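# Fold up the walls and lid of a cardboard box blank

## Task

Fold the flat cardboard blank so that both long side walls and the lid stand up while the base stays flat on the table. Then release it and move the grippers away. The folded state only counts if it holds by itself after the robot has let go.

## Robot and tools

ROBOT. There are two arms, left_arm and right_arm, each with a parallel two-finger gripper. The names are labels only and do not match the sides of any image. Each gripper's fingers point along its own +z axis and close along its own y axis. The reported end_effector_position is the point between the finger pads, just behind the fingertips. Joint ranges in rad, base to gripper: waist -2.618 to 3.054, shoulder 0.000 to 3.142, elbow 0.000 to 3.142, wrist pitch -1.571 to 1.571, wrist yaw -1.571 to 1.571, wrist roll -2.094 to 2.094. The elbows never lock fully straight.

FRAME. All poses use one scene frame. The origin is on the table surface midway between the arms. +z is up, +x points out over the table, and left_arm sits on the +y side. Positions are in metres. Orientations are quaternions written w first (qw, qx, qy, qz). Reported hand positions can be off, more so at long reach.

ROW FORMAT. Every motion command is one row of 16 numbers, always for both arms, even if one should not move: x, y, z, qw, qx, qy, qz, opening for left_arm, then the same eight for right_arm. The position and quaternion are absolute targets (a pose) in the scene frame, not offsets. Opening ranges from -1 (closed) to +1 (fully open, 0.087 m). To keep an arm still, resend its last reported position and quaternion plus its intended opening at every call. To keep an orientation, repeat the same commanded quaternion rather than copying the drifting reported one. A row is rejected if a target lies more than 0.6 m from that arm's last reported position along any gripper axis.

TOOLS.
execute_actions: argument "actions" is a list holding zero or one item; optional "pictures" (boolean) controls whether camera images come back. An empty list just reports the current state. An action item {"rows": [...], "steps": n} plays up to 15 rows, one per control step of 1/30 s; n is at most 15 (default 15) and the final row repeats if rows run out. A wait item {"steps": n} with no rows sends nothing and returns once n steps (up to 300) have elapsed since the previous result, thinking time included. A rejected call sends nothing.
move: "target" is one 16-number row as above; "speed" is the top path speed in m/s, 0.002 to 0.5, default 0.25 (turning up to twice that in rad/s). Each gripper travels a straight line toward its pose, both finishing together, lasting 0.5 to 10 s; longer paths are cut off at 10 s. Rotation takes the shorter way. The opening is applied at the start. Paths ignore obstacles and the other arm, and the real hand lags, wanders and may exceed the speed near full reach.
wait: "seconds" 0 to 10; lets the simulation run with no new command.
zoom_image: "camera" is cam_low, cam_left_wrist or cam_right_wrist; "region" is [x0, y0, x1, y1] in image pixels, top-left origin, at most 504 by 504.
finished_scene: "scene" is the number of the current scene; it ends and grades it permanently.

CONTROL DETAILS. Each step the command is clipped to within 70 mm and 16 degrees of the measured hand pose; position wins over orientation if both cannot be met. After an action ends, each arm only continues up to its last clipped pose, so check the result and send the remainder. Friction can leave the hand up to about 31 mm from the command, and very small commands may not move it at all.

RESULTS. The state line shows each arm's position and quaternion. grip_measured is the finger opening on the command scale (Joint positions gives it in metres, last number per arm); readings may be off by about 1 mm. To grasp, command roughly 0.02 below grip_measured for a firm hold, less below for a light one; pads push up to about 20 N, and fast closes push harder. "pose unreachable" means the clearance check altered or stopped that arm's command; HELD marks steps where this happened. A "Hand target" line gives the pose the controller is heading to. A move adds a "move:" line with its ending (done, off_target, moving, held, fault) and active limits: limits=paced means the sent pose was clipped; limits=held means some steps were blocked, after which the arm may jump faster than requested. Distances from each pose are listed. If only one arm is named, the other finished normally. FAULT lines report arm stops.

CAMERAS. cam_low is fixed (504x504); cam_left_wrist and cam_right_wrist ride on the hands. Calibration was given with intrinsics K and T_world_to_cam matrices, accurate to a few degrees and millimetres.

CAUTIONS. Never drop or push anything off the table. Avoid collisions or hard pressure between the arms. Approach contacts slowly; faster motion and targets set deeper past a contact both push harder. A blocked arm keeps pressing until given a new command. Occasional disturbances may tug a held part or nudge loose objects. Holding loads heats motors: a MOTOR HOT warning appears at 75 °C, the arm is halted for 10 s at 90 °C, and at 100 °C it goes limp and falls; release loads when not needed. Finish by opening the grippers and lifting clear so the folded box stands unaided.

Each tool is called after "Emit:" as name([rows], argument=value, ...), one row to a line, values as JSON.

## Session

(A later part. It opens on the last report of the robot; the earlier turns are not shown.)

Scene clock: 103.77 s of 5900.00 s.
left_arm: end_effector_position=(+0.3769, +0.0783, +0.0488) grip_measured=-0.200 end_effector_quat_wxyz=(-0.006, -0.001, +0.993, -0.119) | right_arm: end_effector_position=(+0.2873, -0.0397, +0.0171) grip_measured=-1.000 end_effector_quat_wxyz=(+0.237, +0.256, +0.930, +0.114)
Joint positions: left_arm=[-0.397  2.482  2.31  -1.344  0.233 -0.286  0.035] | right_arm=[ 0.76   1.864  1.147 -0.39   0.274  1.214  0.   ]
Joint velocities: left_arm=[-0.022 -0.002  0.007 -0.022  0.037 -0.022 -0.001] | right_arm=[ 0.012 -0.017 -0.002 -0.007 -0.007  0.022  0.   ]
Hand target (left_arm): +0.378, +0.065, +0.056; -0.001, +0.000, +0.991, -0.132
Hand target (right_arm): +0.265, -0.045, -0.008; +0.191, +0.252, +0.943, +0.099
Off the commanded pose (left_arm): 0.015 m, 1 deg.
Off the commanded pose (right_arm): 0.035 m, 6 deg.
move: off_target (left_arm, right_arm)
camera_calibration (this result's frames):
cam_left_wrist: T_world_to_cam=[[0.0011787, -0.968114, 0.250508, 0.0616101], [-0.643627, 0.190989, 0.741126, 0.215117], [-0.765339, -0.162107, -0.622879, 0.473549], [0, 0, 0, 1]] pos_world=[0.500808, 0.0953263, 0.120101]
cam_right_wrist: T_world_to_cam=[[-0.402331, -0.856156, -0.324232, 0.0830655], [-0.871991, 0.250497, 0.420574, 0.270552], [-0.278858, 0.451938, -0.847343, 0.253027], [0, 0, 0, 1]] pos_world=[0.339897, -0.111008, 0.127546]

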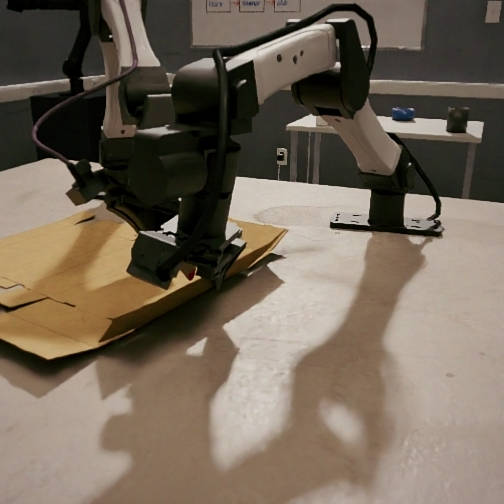

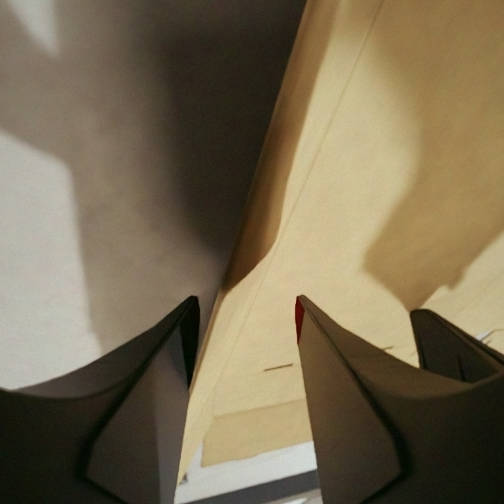

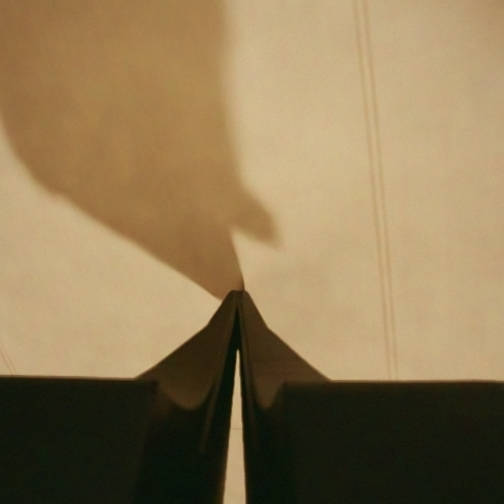

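Emit:
move(target=[0.36,0.14,0.04,0,0,0.94,-0.34,0.2, 0.265,-0.045,-0.01,0.19,0.25,0.94,0.1,-1], speed=0.06)

Emit:
move(target=[0.36,0.25,0.12,0,0,0.94,-0.34,0.2, 0.3,-0.05,0.4,0.43,0,0.903,0,1])

Scene clock: 112.63 s of 5900.00 s.
left_arm: end_effector_position=(+0.3600, +0.1350, +0.0370) grip_measured=+0.200 end_effector_quat_wxyz=(-0.014, -0.005, +0.941, -0.339) | right_arm: end_effector_position=(+0.2835, -0.0355, +0.0170) grip_measured=-1.000 end_effector_quat_wxyz=(+0.225, +0.254, +0.932, +0.124)
Joint positions: left_arm=[-0.132  2.354  1.891 -1.127  0.692 -0.017  0.052] | right_arm=[ 0.76   1.862  1.144 -0.388  0.243  1.216  0.   ]
Joint velocities: left_arm=[-0.002  0.002  0.002 -0.066  0.022  0.007 -0.   ] | right_arm=[ 0.002 -0.017  0.007 -0.037 -0.007  0.007  0.   ]
Hand target (left_arm): +0.362, +0.140, +0.040; +0.001, +0.000, +0.941, -0.338
Hand target (right_arm): +0.265, -0.045, -0.008; +0.191, +0.252, +0.943, +0.100
Off the commanded pose (left_arm): 0.006 m, 2 deg.
Off the commanded pose (right_arm): 0.034 m, 5 deg.
After step 90, 1.80 s passed at rest.
move: off_target (right_arm)
camera_calibration (this result's frames):
cam_left_wrist: T_world_to_cam=[[0.017039, -0.761433, 0.64802, 0.0711243], [-0.63481, 0.49249, 0.595374, 0.163688], [-0.772481, -0.421514, -0.474973, 0.494501], [0, 0, 0, 1]] pos_world=[0.484691, 0.181981, 0.0913294]
cam_right_wrist: T_world_to_cam=[[-0.398008, -0.853447, -0.336477, 0.0841319], [-0.867107, 0.230225, 0.441725, 0.263712], [-0.299524, 0.467572, -0.831662, 0.256197], [0, 0, 0, 1]] pos_world=[0.338889, -0.108702, 0.12489]

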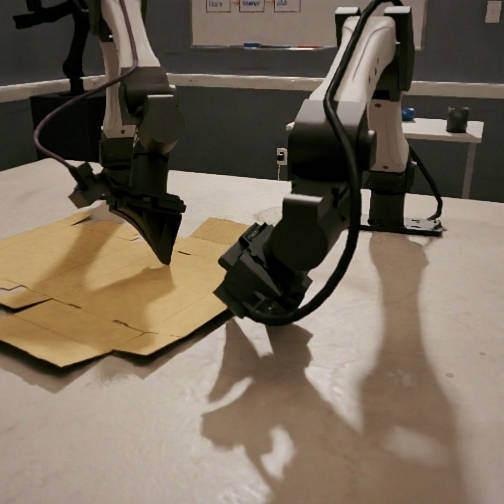

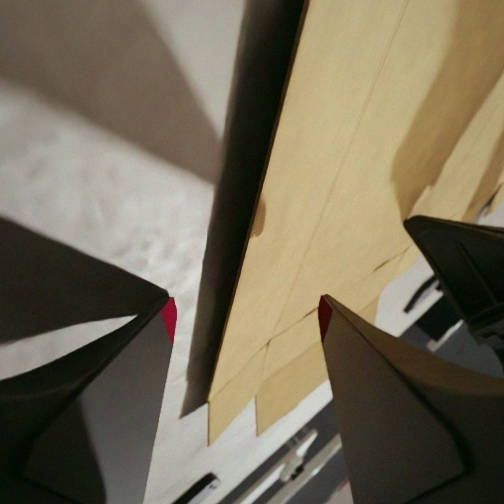

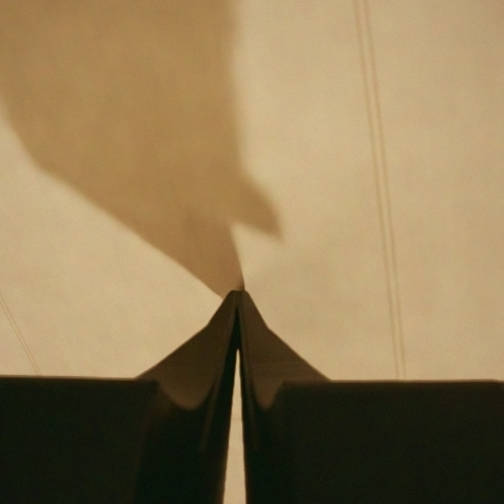

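Scene clock: 114.93 s of 5900.00 s.
left_arm: end_effector_position=(+0.3593, +0.2465, +0.1077) grip_measured=+0.200 end_effector_quat_wxyz=(+0.015, -0.016, +0.941, -0.338) | right_arm: end_effector_position=(+0.3000, -0.0555, +0.3982) grip_measured=+0.998 end_effector_quat_wxyz=(+0.493, -0.008, +0.869, +0.047)
Joint positions: left_arm=[ 0.12   2.382  2.227 -1.561  0.677  0.257  0.052] | right_arm=[ 0.902  2.022  2.839 -1.511  0.65   0.553  0.087]
Joint velocities: left_arm=[-0.002  0.007 -0.002  0.051  0.007  0.007  0.   ] | right_arm=[ 0.012  0.002  0.007 -0.037 -0.022 -0.007 -0.   ]
Hand target (left_arm): +0.359, +0.250, +0.119; +0.027, -0.010, +0.942, -0.333
Hand target (right_arm): +0.298, -0.053, +0.399; +0.496, -0.015, +0.867, +0.045
Off the commanded pose (left_arm): 0.013 m, 3 deg.
Off the commanded pose (right_arm): 0.006 m, 10 deg.
elbow stopped short (right arm): the move would have taken joint 3 (elbow) straighter than the controller allows; a more bent joint 3 avoids this.
joint sent to its limit (left arm) — the command would take joint 4 (wrist pitch) past its lower limit, so that joint was sent only as far as its limit.
move: off_target (left_arm, right_arm)
camera_calibration (this result's frames):
cam_left_wrist: T_world_to_cam=[[0.0159848, -0.762425, 0.646879, 0.110982], [-0.681767, 0.464934, 0.564827, 0.0931784], [-0.731395, -0.45005, -0.512364, 0.570843], [0, 0, 0, 1]] pos_world=[0.479263, 0.298201, 0.168057]
cam_right_wrist: T_world_to_cam=[[0.07187, -0.99604, -0.0523283, -0.0600686], [-0.987019, -0.0634683, -0.147532, 0.368583], [0.143627, 0.0622521, -0.987672, 0.494119], [0, 0, 0, 1]] pos_world=[0.297147, -0.0671973, 0.539262]

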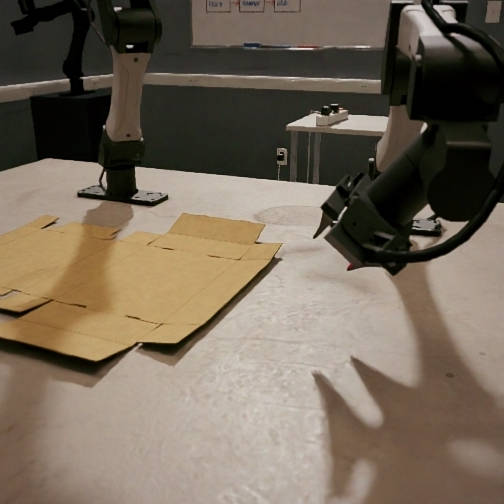

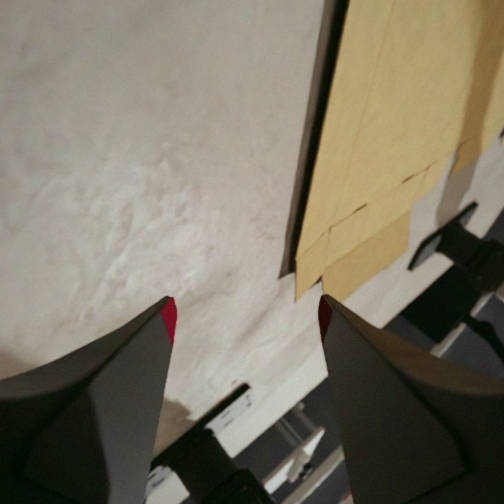

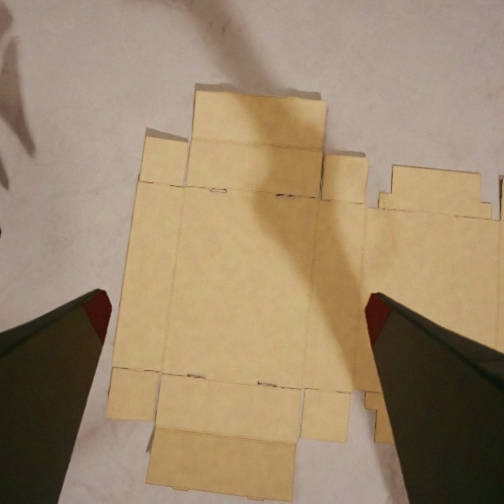

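Emit:
move(target=[0.34,0.17,0.04,0,0,0.906,-0.42,-1, 0.34,0.02,0.05,0,0,0.906,0.42,-1])

Scene clock: 136.93 s of 5900.00 s.
left_arm: end_effector_position=(+0.3410, +0.1756, +0.0330) grip_measured=-1.000 end_effector_quat_wxyz=(-0.010, -0.005, +0.908, -0.420) | right_arm: end_effector_position=(+0.3310, +0.0188, +0.0409) grip_measured=-1.000 end_effector_quat_wxyz=(-0.016, +0.004, +0.913, +0.407)
Joint positions: left_arm=[ 0.012  2.361  1.796 -1.178  0.854  0.199  0.   ] | right_arm=[ 0.486  2.267  1.653 -0.52  -0.741  0.648  0.   ]
Joint velocities: left_arm=[-0.012 -0.002  0.002  0.066  0.081 -0.022  0.   ] | right_arm=[ 0.002  0.012  0.002  0.037 -0.007 -0.022  0.   ]
Hand target (left_arm): +0.341, +0.171, +0.040; -0.001, -0.000, +0.907, -0.422
Hand target (right_arm): +0.342, +0.021, +0.053; +0.001, +0.001, +0.908, +0.420
Off the commanded pose (left_arm): 0.009 m, 1 deg.
Off the commanded pose (right_arm): 0.013 m, 3 deg.
After step 90, 15.83 s passed at rest.
move: off_target (right_arm)
camera_calibration (this result's frames):
cam_left_wrist: T_world_to_cam=[[0.0147319, -0.636811, 0.770879, 0.079779], [-0.642006, 0.585028, 0.495551, 0.123495], [-0.766558, -0.50221, -0.400218, 0.504713], [0, 0, 0, 1]] pos_world=[0.465001, 0.232028, 0.0792972]
cam_right_wrist: T_world_to_cam=[[0.00553755, -0.669104, -0.743149, 0.0370223], [-0.611482, -0.590292, 0.52692, 0.209158], [-0.791239, 0.451504, -0.412414, 0.410853], [0, 0, 0, 1]] pos_world=[0.452775, -0.0372658, 0.0867448]

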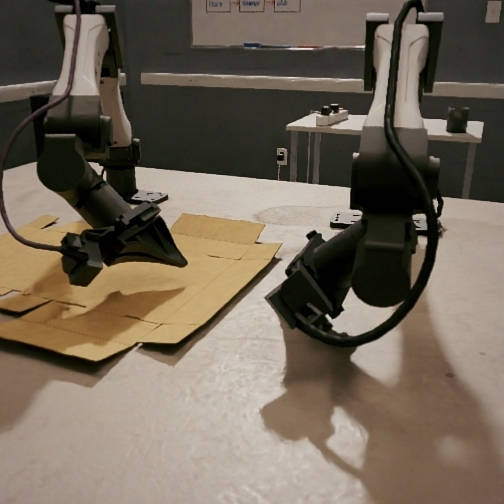

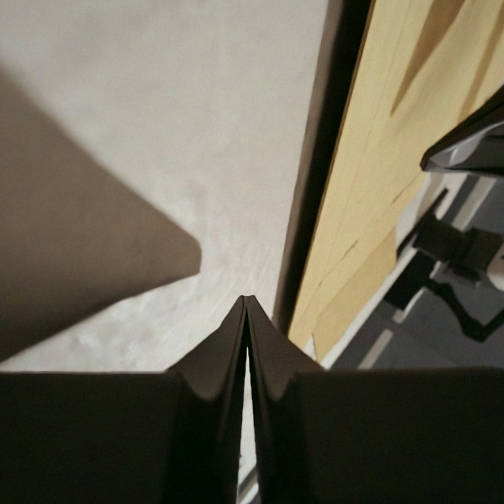

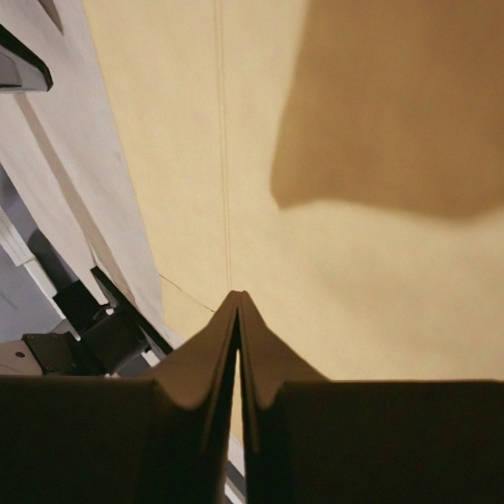

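Emit:
move(target=[0.34,0.15,0.0,0,0,0.906,-0.42,-1, 0.34,0.045,-0.015,0,0,0.906,0.42,-1], speed=0.04)

Emit:
move(target=[0.34,0.085,0.005,0,0,0.906,-0.42,-1, 0.34,0.045,-0.015,0,0,0.906,0.42,-1], speed=0.03)

Scene clock: 143.60 s of 5900.00 s.
left_arm: end_effector_position=(+0.3413, +0.1606, +0.0175) grip_measured=-1.000 end_effector_quat_wxyz=(-0.007, -0.021, +0.900, -0.435) | right_arm: end_effector_position=(+0.3464, +0.0445, +0.0178) grip_measured=-1.000 end_effector_quat_wxyz=(+0.005, -0.009, +0.894, +0.449)
Joint positions: left_arm=[-0.01   2.361  1.711 -1.047  0.895  0.124  0.   ] | right_arm=[ 0.505  2.36   1.653 -0.302 -0.787  0.705  0.   ]
Joint velocities: left_arm=[-0.002 -0.002 -0.002  0.037  0.051 -0.022  0.   ] | right_arm=[ 0.007  0.007 -0.002  0.051  0.037 -0.007  0.   ]
Hand target (left_arm): +0.340, +0.150, +0.001; -0.002, +0.001, +0.907, -0.422
Hand target (right_arm): +0.339, +0.044, -0.014; -0.001, -0.001, +0.907, +0.420
Off the commanded pose (left_arm): 0.020 m, 3 deg.
Off the commanded pose (right_arm): 0.033 m, 4 deg.
After step 90, 1.80 s passed at rest.
move: off_target (left_arm, right_arm)
camera_calibration (this result's frames):
cam_left_wrist: T_world_to_cam=[[0.0408834, -0.60912, 0.792024, 0.0684567], [-0.657029, 0.580809, 0.480597, 0.146254], [-0.752756, -0.540031, -0.376464, 0.492205], [0, 0, 0, 1]] pos_world=[0.463805, 0.222558, 0.0607888]
cam_right_wrist: T_world_to_cam=[[0.0459938, -0.59708, -0.800862, 0.0208091], [-0.631739, -0.638419, 0.439691, 0.256643], [-0.773816, 0.485712, -0.406562, 0.394147], [0, 0, 0, 1]] pos_world=[0.466171, -0.0151714, 0.0640667]

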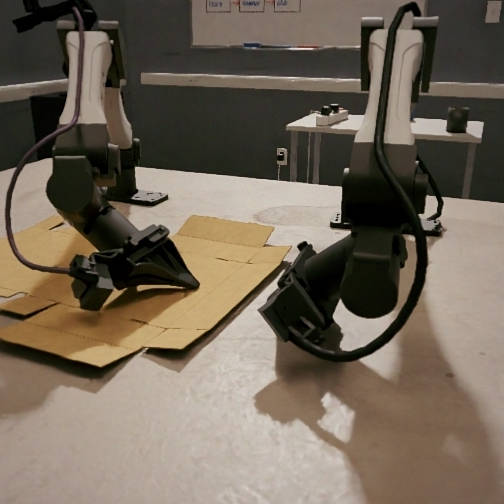

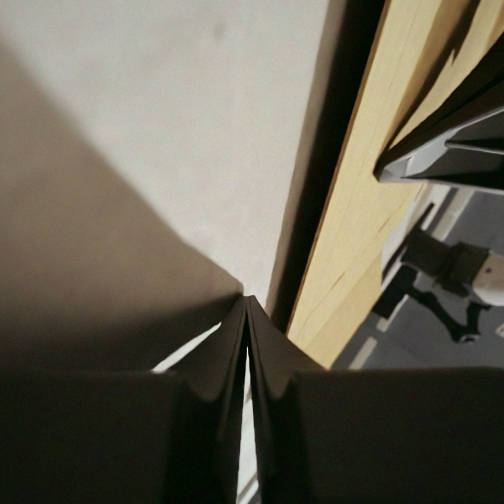

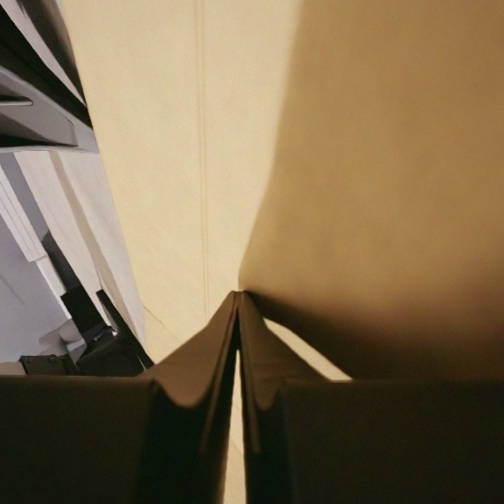

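Scene clock: 146.37 s of 5900.00 s.
left_arm: end_effector_position=(+0.3428, +0.1091, +0.0182) grip_measured=-1.000 end_effector_quat_wxyz=(-0.004, -0.025, +0.905, -0.425) | right_arm: end_effector_position=(+0.3467, +0.0447, +0.0180) grip_measured=-1.000 end_effector_quat_wxyz=(+0.006, -0.010, +0.893, +0.449)
Joint positions: left_arm=[-0.135  2.3    1.621 -0.851  0.876 -0.091  0.   ] | right_arm=[ 0.505  2.36   1.653 -0.3   -0.787  0.706  0.   ]
Joint velocities: left_arm=[-0.012 -0.007  0.002 -0.007  0.081 -0.051  0.   ] | right_arm=[ 0.007  0.007 -0.017 -0.007 -0.022 -0.051  0.   ]
Hand target (left_arm): +0.338, +0.086, +0.006; -0.003, +0.001, +0.906, -0.422
Hand target (right_arm): +0.339, +0.044, -0.014; -0.000, -0.001, +0.907, +0.420
Off the commanded pose (left_arm): 0.028 m, 3 deg.
Off the commanded pose (right_arm): 0.034 m, 4 deg.
move: off_target (left_arm, right_arm)
camera_calibration (this result's frames):
cam_left_wrist: T_world_to_cam=[[0.046155, -0.627576, 0.777186, 0.0369114], [-0.662469, 0.563086, 0.494033, 0.180356], [-0.747666, -0.537663, -0.38976, 0.464016], [0, 0, 0, 1]] pos_world=[0.464706, 0.171094, 0.0630664]
cam_right_wrist: T_world_to_cam=[[0.0472329, -0.596232, -0.801422, 0.0205853], [-0.632637, -0.638745, 0.437921, 0.257262], [-0.773007, 0.486325, -0.407368, 0.394093], [0, 0, 0, 1]] pos_world=[0.466418, -0.0150587, 0.0643781]

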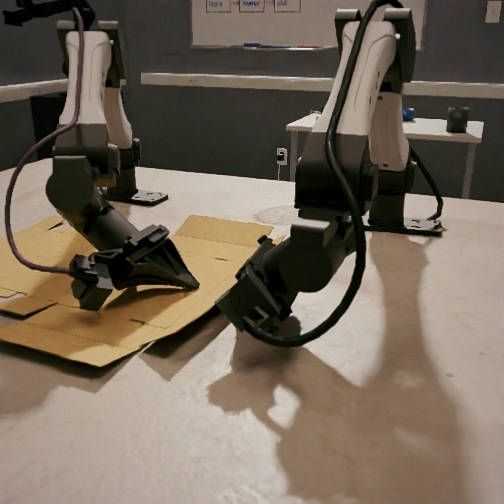

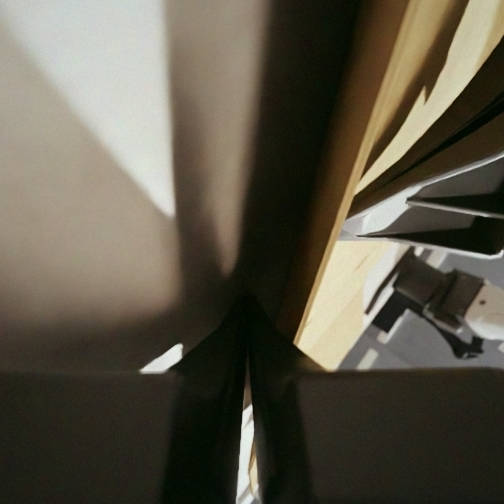

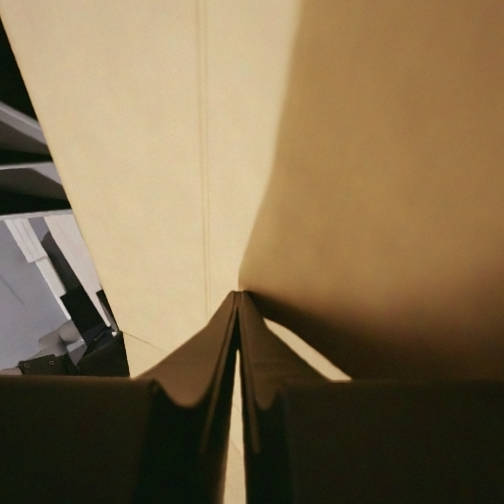

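Working. Now up and in.

Emit:
move(target=[0.34,0.07,0.05,0,0,0.906,-0.42,-1, 0.34,0.045,-0.015,0,0,0.906,0.42,-1], speed=0.03)

Emit:
move(target=[0.34,0.03,0.06,0,0,0.906,-0.42,-1, 0.34,0.045,-0.015,0,0,0.906,0.42,-1], speed=0.03)

Scene clock: 163.73 s of 5900.00 s.
left_arm: end_effector_position=(+0.3357, +0.0843, +0.0298) grip_measured=-1.000 end_effector_quat_wxyz=(-0.012, -0.013, +0.912, -0.410) | right_arm: end_effector_position=(+0.3469, +0.0444, +0.0182) grip_measured=-1.000 end_effector_quat_wxyz=(+0.006, -0.009, +0.893, +0.450)
Joint positions: left_arm=[-0.205  2.261  1.62  -0.852  0.842 -0.149  0.   ] | right_arm=[ 0.504  2.36   1.653 -0.299 -0.789  0.706  0.   ]
Joint velocities: left_arm=[ 0.002 -0.002  0.002 -0.037  0.007 -0.037  0.   ] | right_arm=[-0.012  0.007  0.007  0.037  0.081 -0.11   0.   ]
Hand target (left_arm): +0.338, +0.070, +0.050; -0.001, +0.001, +0.907, -0.422
Hand target (right_arm): +0.339, +0.044, -0.014; -0.000, -0.001, +0.907, +0.420
Off the commanded pose (left_arm): 0.025 m, 2 deg.
Off the commanded pose (right_arm): 0.034 m, 4 deg.
After step 90, 12.47 s passed at rest.
move: off_target (left_arm, right_arm)
camera_calibration (this result's frames):
cam_left_wrist: T_world_to_cam=[[0.031097, -0.653768, 0.756056, 0.0206059], [-0.643105, 0.565966, 0.515847, 0.176455], [-0.765146, -0.502265, -0.402842, 0.45313], [0, 0, 0, 1]] pos_world=[0.459549, 0.141195, 0.0759367]
cam_right_wrist: T_world_to_cam=[[0.0468251, -0.594953, -0.802396, 0.0207079], [-0.632534, -0.639368, 0.43716, 0.257125], [-0.773116, 0.487072, -0.406266, 0.394516], [0, 0, 0, 1]] pos_world=[0.466677, -0.0154403, 0.0644898]

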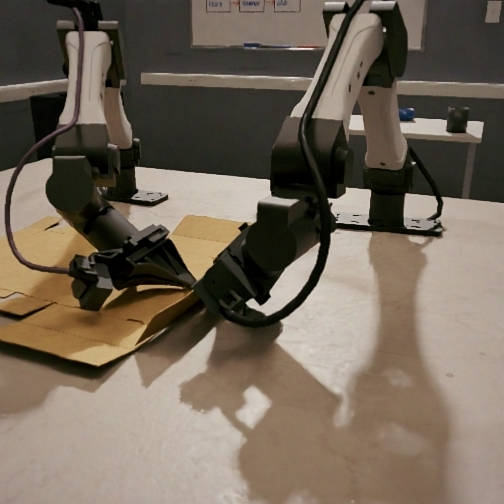

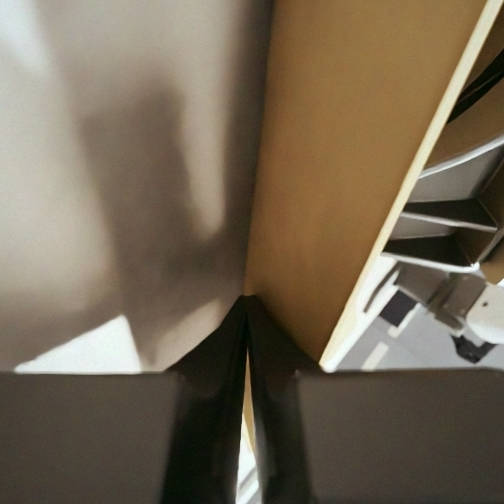

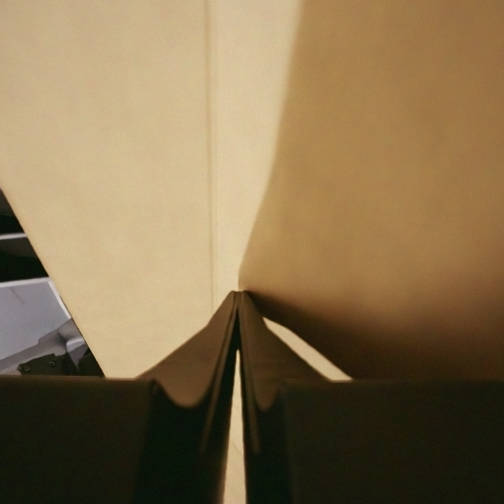

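Scene clock: 166.03 s of 5900.00 s.
left_arm: end_effector_position=(+0.3317, +0.0612, +0.0289) grip_measured=-1.000 end_effector_quat_wxyz=(-0.020, -0.021, +0.926, -0.378) | right_arm: end_effector_position=(+0.3471, +0.0443, +0.0180) grip_measured=-1.000 end_effector_quat_wxyz=(+0.006, -0.009, +0.893, +0.449)
Joint positions: left_arm=[-0.278  2.244  1.62  -0.823  0.768 -0.254  0.   ] | right_arm=[ 0.504  2.36   1.653 -0.3   -0.787  0.706  0.   ]
Joint velocities: left_arm=[-0.007 -0.007  0.002 -0.051 -0.037  0.007  0.   ] | right_arm=[-0.002 -0.012  0.007 -0.007 -0.037 -0.037  0.   ]
Hand target (left_arm): +0.336, +0.032, +0.061; -0.004, +0.003, +0.907, -0.421
Hand target (right_arm): +0.339, +0.044, -0.014; -0.001, -0.001, +0.907, +0.420
Off the commanded pose (left_arm): 0.045 m, 6 deg.
Off the commanded pose (right_arm): 0.034 m, 4 deg.
move: off_target (left_arm, right_arm)
camera_calibration (this result's frames):
cam_left_wrist: T_world_to_cam=[[0.0519284, -0.704285, 0.708016, 0.00384206], [-0.635026, 0.523886, 0.567701, 0.185779], [-0.770743, -0.479088, -0.420035, 0.439055], [0, 0, 0, 1]] pos_world=[0.456173, 0.115725, 0.0762313]
cam_right_wrist: T_world_to_cam=[[0.0465505, -0.596286, -0.801422, 0.0205483], [-0.633368, -0.638021, 0.437921, 0.25747], [-0.77245, 0.487209, -0.407368, 0.39439], [0, 0, 0, 1]] pos_world=[0.466763, -0.0156262, 0.0643781]

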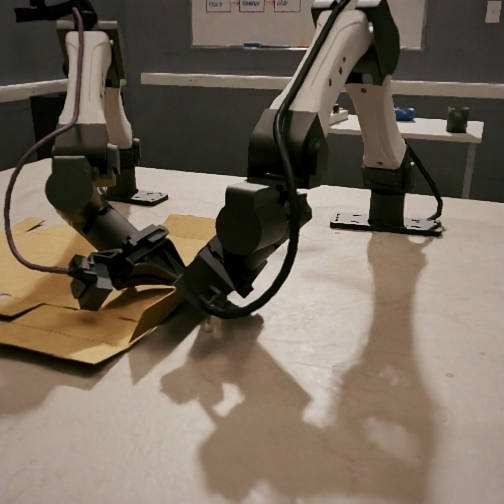

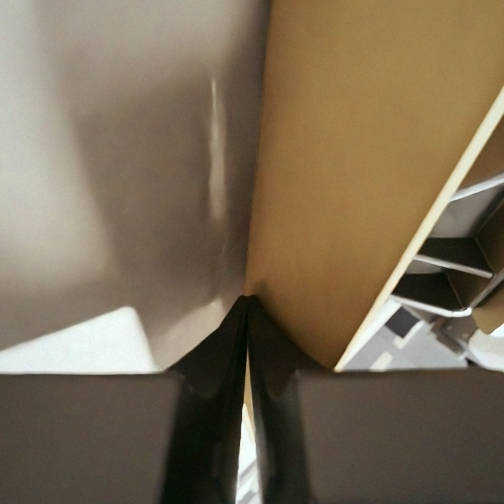

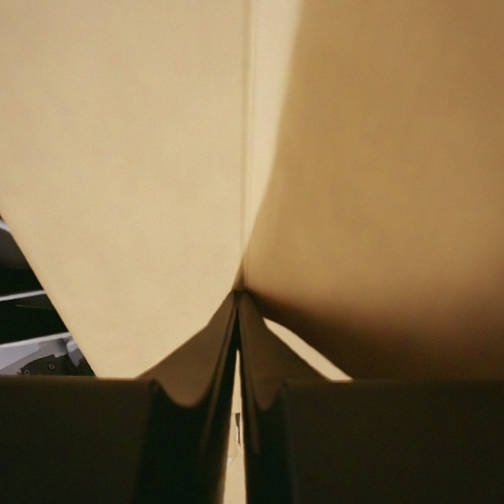

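Emit:
move(target=[0.34,0.08,0.075,0,0,0.87,-0.5,-1, 0.34,0.045,-0.015,0,0,0.906,0.42,-1], speed=0.03)

Emit:
move(target=[0.34,0.02,0.065,0,0,0.87,-0.5,-1, 0.34,0.045,-0.015,0,0,0.906,0.42,-1], speed=0.03)

Scene clock: 177.87 s of 5900.00 s.
left_arm: end_effector_position=(+0.3386, +0.0857, +0.0501) grip_measured=-1.000 end_effector_quat_wxyz=(+0.005, +0.003, +0.888, -0.460) | right_arm: end_effector_position=(+0.3484, +0.0480, +0.0205) grip_measured=-1.000 end_effector_quat_wxyz=(+0.011, -0.014, +0.890, +0.456)
Joint positions: left_arm=[-0.175  2.244  1.62  -0.859  0.954 -0.095  0.   ] | right_arm=[ 0.508  2.36   1.653 -0.276 -0.793  0.711  0.   ]
Joint velocities: left_arm=[ 0.007  0.007 -0.027 -0.051 -0.022  0.007  0.   ] | right_arm=[-0.012  0.002  0.012  0.037  0.007  0.022  0.   ]
Hand target (left_arm): +0.340, +0.081, +0.075; +0.003, -0.001, +0.868, -0.497
Hand target (right_arm): +0.339, +0.044, -0.014; -0.000, -0.001, +0.907, +0.420
Off the commanded pose (left_arm): 0.026 m, 5 deg.
Off the commanded pose (right_arm): 0.037 m, 5 deg.
After step 90, 4.00 s passed at rest.
move: off_target (left_arm, right_arm)
camera_calibration (this result's frames):
cam_left_wrist: T_world_to_cam=[[-0.012124, -0.564973, 0.82502, 0.00960023], [-0.656438, 0.626887, 0.419645, 0.171175], [-0.754283, -0.536487, -0.37847, 0.462293], [0, 0, 0, 1]] pos_world=[0.461182, 0.146131, 0.0952109]
cam_right_wrist: T_world_to_cam=[[0.0596726, -0.583626, -0.809827, 0.0197681], [-0.636751, -0.64704, 0.419389, 0.261554], [-0.768757, 0.490633, -0.410235, 0.39324], [0, 0, 0, 1]] pos_world=[0.467671, -0.0121631, 0.0676366]

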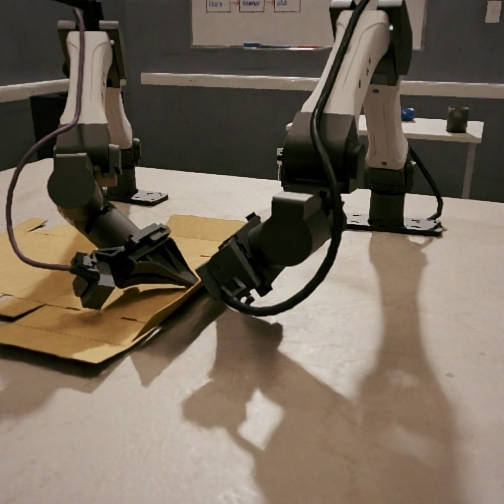

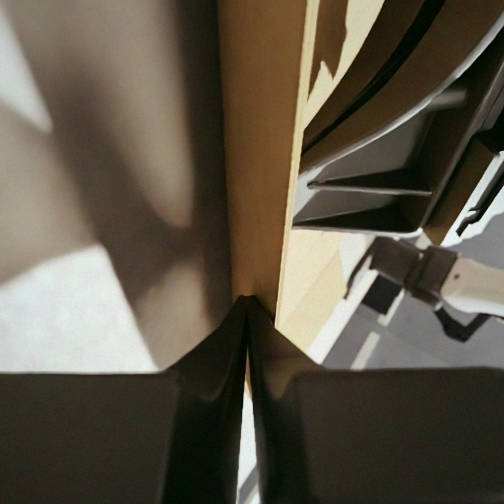

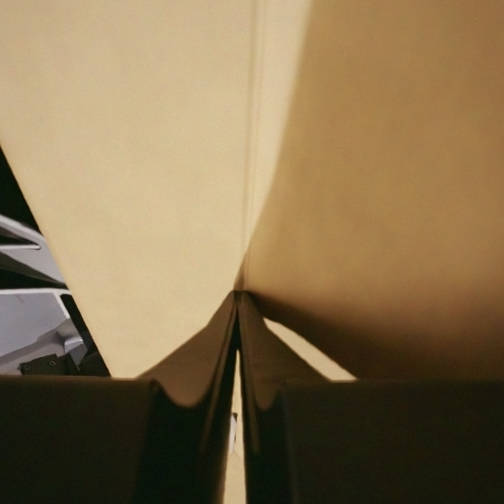

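Scene clock: 180.37 s of 5900.00 s.
left_arm: end_effector_position=(+0.3407, +0.0453, +0.0528) grip_measured=-1.000 end_effector_quat_wxyz=(-0.014, -0.027, +0.880, -0.474) | right_arm: end_effector_position=(+0.3496, +0.0427, +0.0180) grip_measured=-1.000 end_effector_quat_wxyz=(+0.008, -0.004, +0.894, +0.449)
Joint positions: left_arm=[-0.257  2.244  1.596 -0.715  0.973 -0.309  0.   ] | right_arm=[ 0.5    2.36   1.653 -0.297 -0.783  0.712  0.   ]
Joint velocities: left_arm=[ 0.002  0.007 -0.002  0.051  0.037 -0.11   0.   ] | right_arm=[ 0.012  0.012  0.007 -0.007  0.007 -0.022  0.   ]
Hand target (left_arm): +0.337, +0.021, +0.066; -0.005, +0.003, +0.867, -0.499
Hand target (right_arm): +0.339, +0.044, -0.014; -0.000, -0.001, +0.907, +0.420
Off the commanded pose (left_arm): 0.028 m, 5 deg.
Off the commanded pose (right_arm): 0.034 m, 4 deg.
move: off_target (left_arm, right_arm)
camera_calibration (this result's frames):
cam_left_wrist: T_world_to_cam=[[0.0581198, -0.538261, 0.840771, -0.0413451], [-0.652429, 0.616975, 0.440088, 0.194767], [-0.755618, -0.574122, -0.315319, 0.442021], [0, 0, 0, 1]] pos_world=[0.463474, 0.111353, 0.0884249]
cam_right_wrist: T_world_to_cam=[[0.0395946, -0.597746, -0.800707, 0.0219616], [-0.639233, -0.631056, 0.439488, 0.259756], [-0.767993, 0.494437, -0.407086, 0.395156], [0, 0, 0, 1]] pos_world=[0.468652, -0.0183323, 0.0642879]

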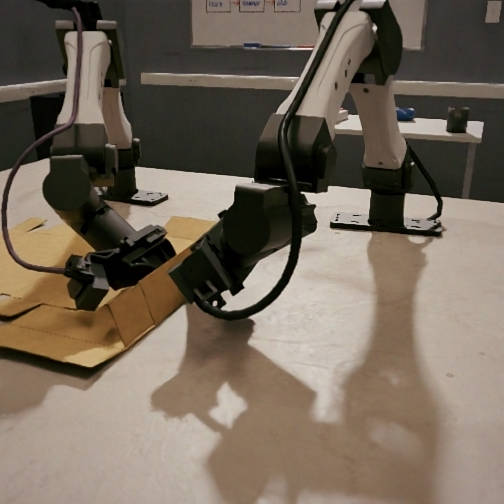

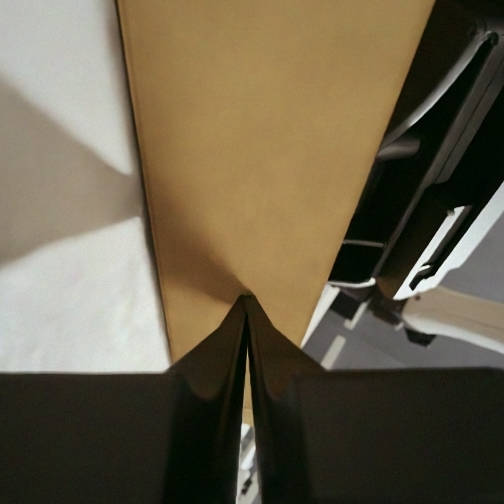

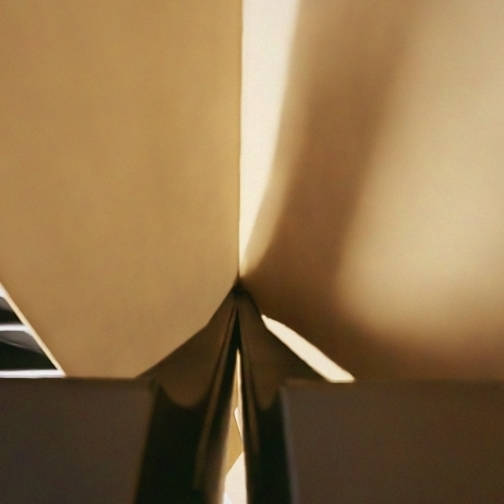

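Emit:
move(target=[0.34,0.02,0.06,0,0,0.87,-0.5,-1, 0.34,-0.04,-0.012,0,0,0.906,0.42,-1], speed=0.04)

Emit:
move(target=[0.34,0.0,0.03,0,0,0.87,-0.5,-1, 0.34,-0.04,-0.012,0,0,0.906,0.42,-1], speed=0.03)

Emit:
move(target=[0.34,0.13,0.09,0,0,0.87,-0.5,-1, 0.34,-0.04,-0.012,0,0,0.906,0.42,-1], speed=0.05)

Scene clock: 188.57 s of 5900.00 s.
left_arm: end_effector_position=(+0.3434, +0.0278, +0.0542) grip_measured=-1.000 end_effector_quat_wxyz=(+0.000, -0.004, +0.877, -0.481) | right_arm: end_effector_position=(+0.3484, -0.0199, +0.0163) grip_measured=-1.000 end_effector_quat_wxyz=(+0.013, -0.021, +0.884, +0.468)
Joint positions: left_arm=[-0.296  2.244  1.595 -0.645  0.979 -0.333  0.   ] | right_arm=[ 0.368  2.295  1.519 -0.322 -0.887  0.531  0.   ]
Joint velocities: left_arm=[ 0.002 -0.017 -0.007  0.037 -0.051 -0.007  0.   ] | right_arm=[ 0.017 -0.002 -0.002 -0.022 -0.022  0.051  0.   ]
Hand target (left_arm): +0.339, +0.020, +0.060; -0.002, +0.001, +0.867, -0.498
Hand target (right_arm): +0.338, -0.039, -0.011; -0.000, -0.001, +0.907, +0.422
Off the commanded pose (left_arm): 0.010 m, 2 deg.
Off the commanded pose (right_arm): 0.036 m, 7 deg.
After step 90, 2.70 s passed at rest.
move: off_target (right_arm)
camera_calibration (this result's frames):
cam_left_wrist: T_world_to_cam=[[0.00371532, -0.525292, 0.850914, -0.0343572], [-0.655432, 0.641378, 0.398802, 0.20929], [-0.755245, -0.559198, -0.34191, 0.435313], [0, 0, 0, 1]] pos_world=[0.466071, 0.0911443, 0.0946077]
cam_right_wrist: T_world_to_cam=[[0.0738673, -0.561286, -0.824319, -0.0275903], [-0.63336, -0.66488, 0.395967, 0.218222], [-0.770323, 0.492842, -0.404609, 0.425272], [0, 0, 0, 1]] pos_world=[0.467848, -0.079987, 0.0629173]

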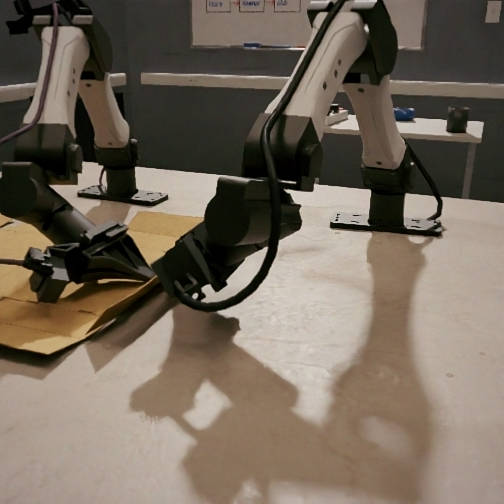

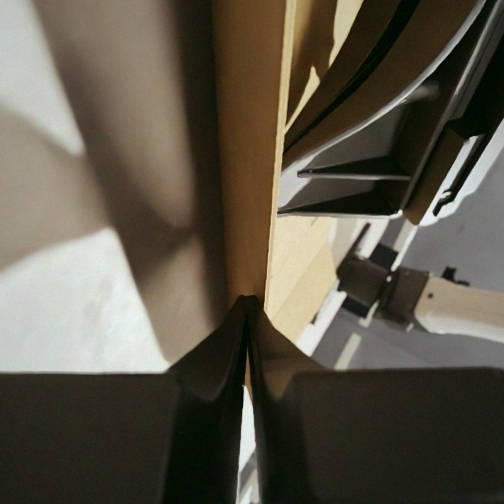

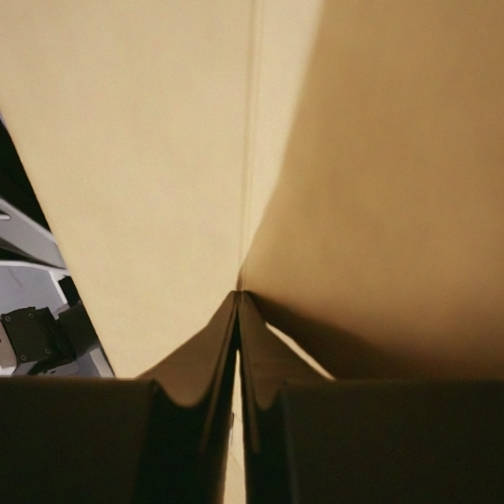

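Scene clock: 190.77 s of 5900.00 s.
left_arm: end_effector_position=(+0.3460, +0.0100, +0.0337) grip_measured=-1.000 end_effector_quat_wxyz=(+0.008, -0.005, +0.873, -0.488) | right_arm: end_effector_position=(+0.3475, -0.0221, +0.0161) grip_measured=-1.000 end_effector_quat_wxyz=(+0.010, -0.020, +0.884, +0.468)
Joint positions: left_arm=[-0.331  2.276  1.544 -0.479  0.976 -0.415  0.   ] | right_arm=[ 0.363  2.295  1.519 -0.334 -0.892  0.525  0.   ]
Joint velocities: left_arm=[ 0.027  0.002 -0.012  0.066 -0.081 -0.037  0.   ] | right_arm=[-0.012 -0.002  0.002 -0.051  0.022  0.022  0.   ]
Hand target (left_arm): +0.340, +0.000, +0.030; -0.001, +0.001, +0.867, -0.498
Hand target (right_arm): +0.339, -0.040, -0.011; -0.001, -0.001, +0.907, +0.422
Off the commanded pose (left_arm): 0.012 m, 2 deg.
Off the commanded pose (right_arm): 0.034 m, 7 deg.
move: off_target (left_arm, right_arm)
camera_calibration (this result's frames):
cam_left_wrist: T_world_to_cam=[[-0.00255231, -0.512825, 0.858489, -0.0244503], [-0.665965, 0.64129, 0.381099, 0.2348], [-0.745978, -0.570752, -0.34316, 0.417317], [0, 0, 0, 1]] pos_world=[0.467616, 0.0750706, 0.0747148]
cam_right_wrist: T_world_to_cam=[[0.0686078, -0.561369, -0.824716, -0.0270576], [-0.629762, -0.665514, 0.400614, 0.214855], [-0.773753, 0.49189, -0.399188, 0.426703], [0, 0, 0, 1]] pos_world=[0.467326, -0.0820913, 0.0619463]

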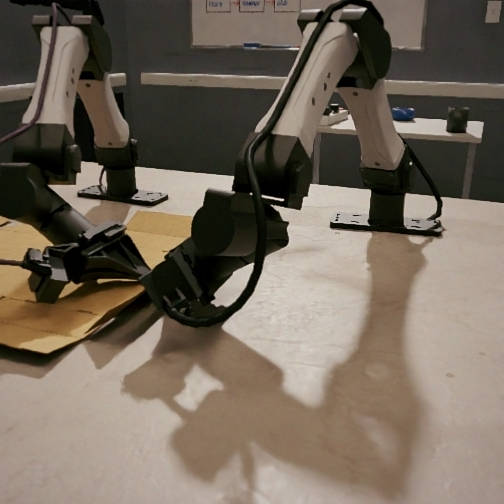

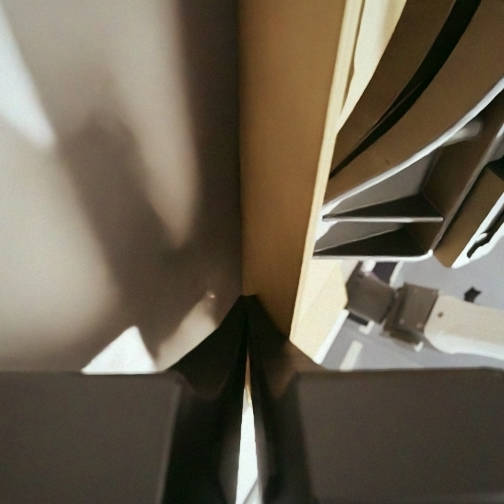

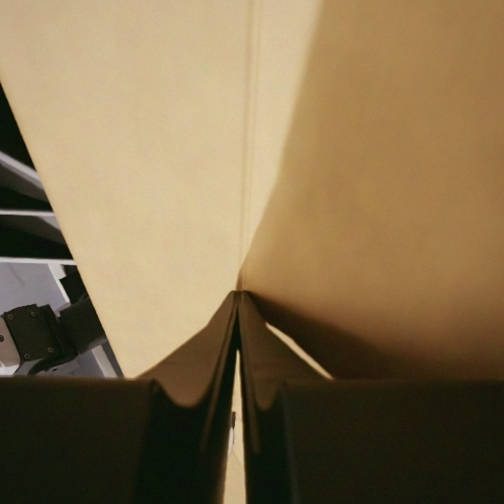

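Scene clock: 193.93 s of 5900.00 s.
left_arm: end_effector_position=(+0.3370, +0.1276, +0.0820) grip_measured=-1.000 end_effector_quat_wxyz=(-0.005, -0.004, +0.870, -0.494) | right_arm: end_effector_position=(+0.3473, -0.0223, +0.0164) grip_measured=-1.000 end_effector_quat_wxyz=(+0.010, -0.020, +0.883, +0.469)
Joint positions: left_arm=[-0.059  2.276  1.756 -1.161  1.029  0.113  0.   ] | right_arm=[ 0.363  2.295  1.519 -0.335 -0.895  0.523  0.   ]
Joint velocities: left_arm=[ 0.012  0.012 -0.007 -0.081 -0.007  0.007  0.   ] | right_arm=[-0.007 -0.012 -0.022  0.037 -0.007  0.007  0.   ]
Hand target (left_arm): +0.341, +0.130, +0.089; +0.003, -0.001, +0.868, -0.497
Hand target (right_arm): +0.339, -0.040, -0.011; -0.001, -0.001, +0.907, +0.422
Off the commanded pose (left_arm): 0.009 m, 1 deg.
Off the commanded pose (right_arm): 0.034 m, 7 deg.
move: off_target (right_arm)
camera_calibration (this result's frames):
cam_left_wrist: T_world_to_cam=[[0.00930858, -0.500701, 0.86557, -0.0117479], [-0.648904, 0.65557, 0.386202, 0.127072], [-0.760813, -0.565267, -0.318805, 0.496629], [0, 0, 0, 1]] pos_world=[0.460409, 0.191541, 0.119421]
cam_right_wrist: T_world_to_cam=[[0.0694881, -0.55962, -0.825831, -0.0271933], [-0.628786, -0.667253, 0.399252, 0.214172], [-0.774468, 0.491528, -0.398247, 0.427019], [0, 0, 0, 1]] pos_world=[0.46727, -0.0822026, 0.0620933]

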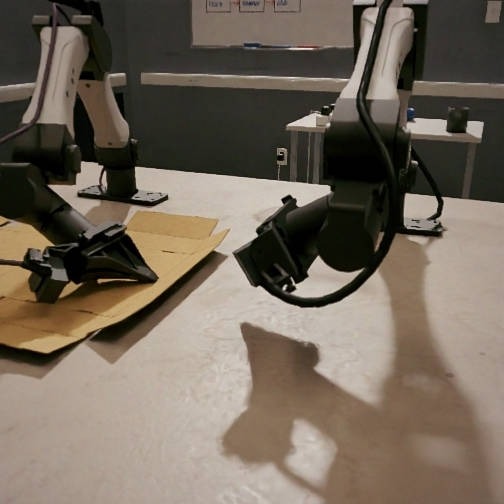

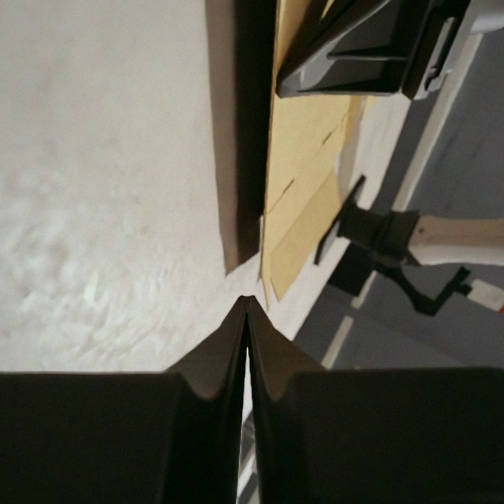

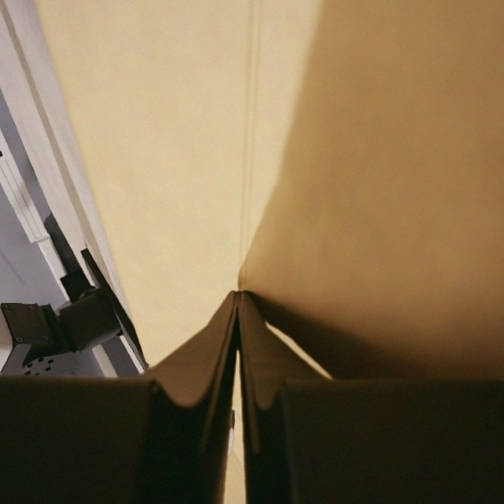

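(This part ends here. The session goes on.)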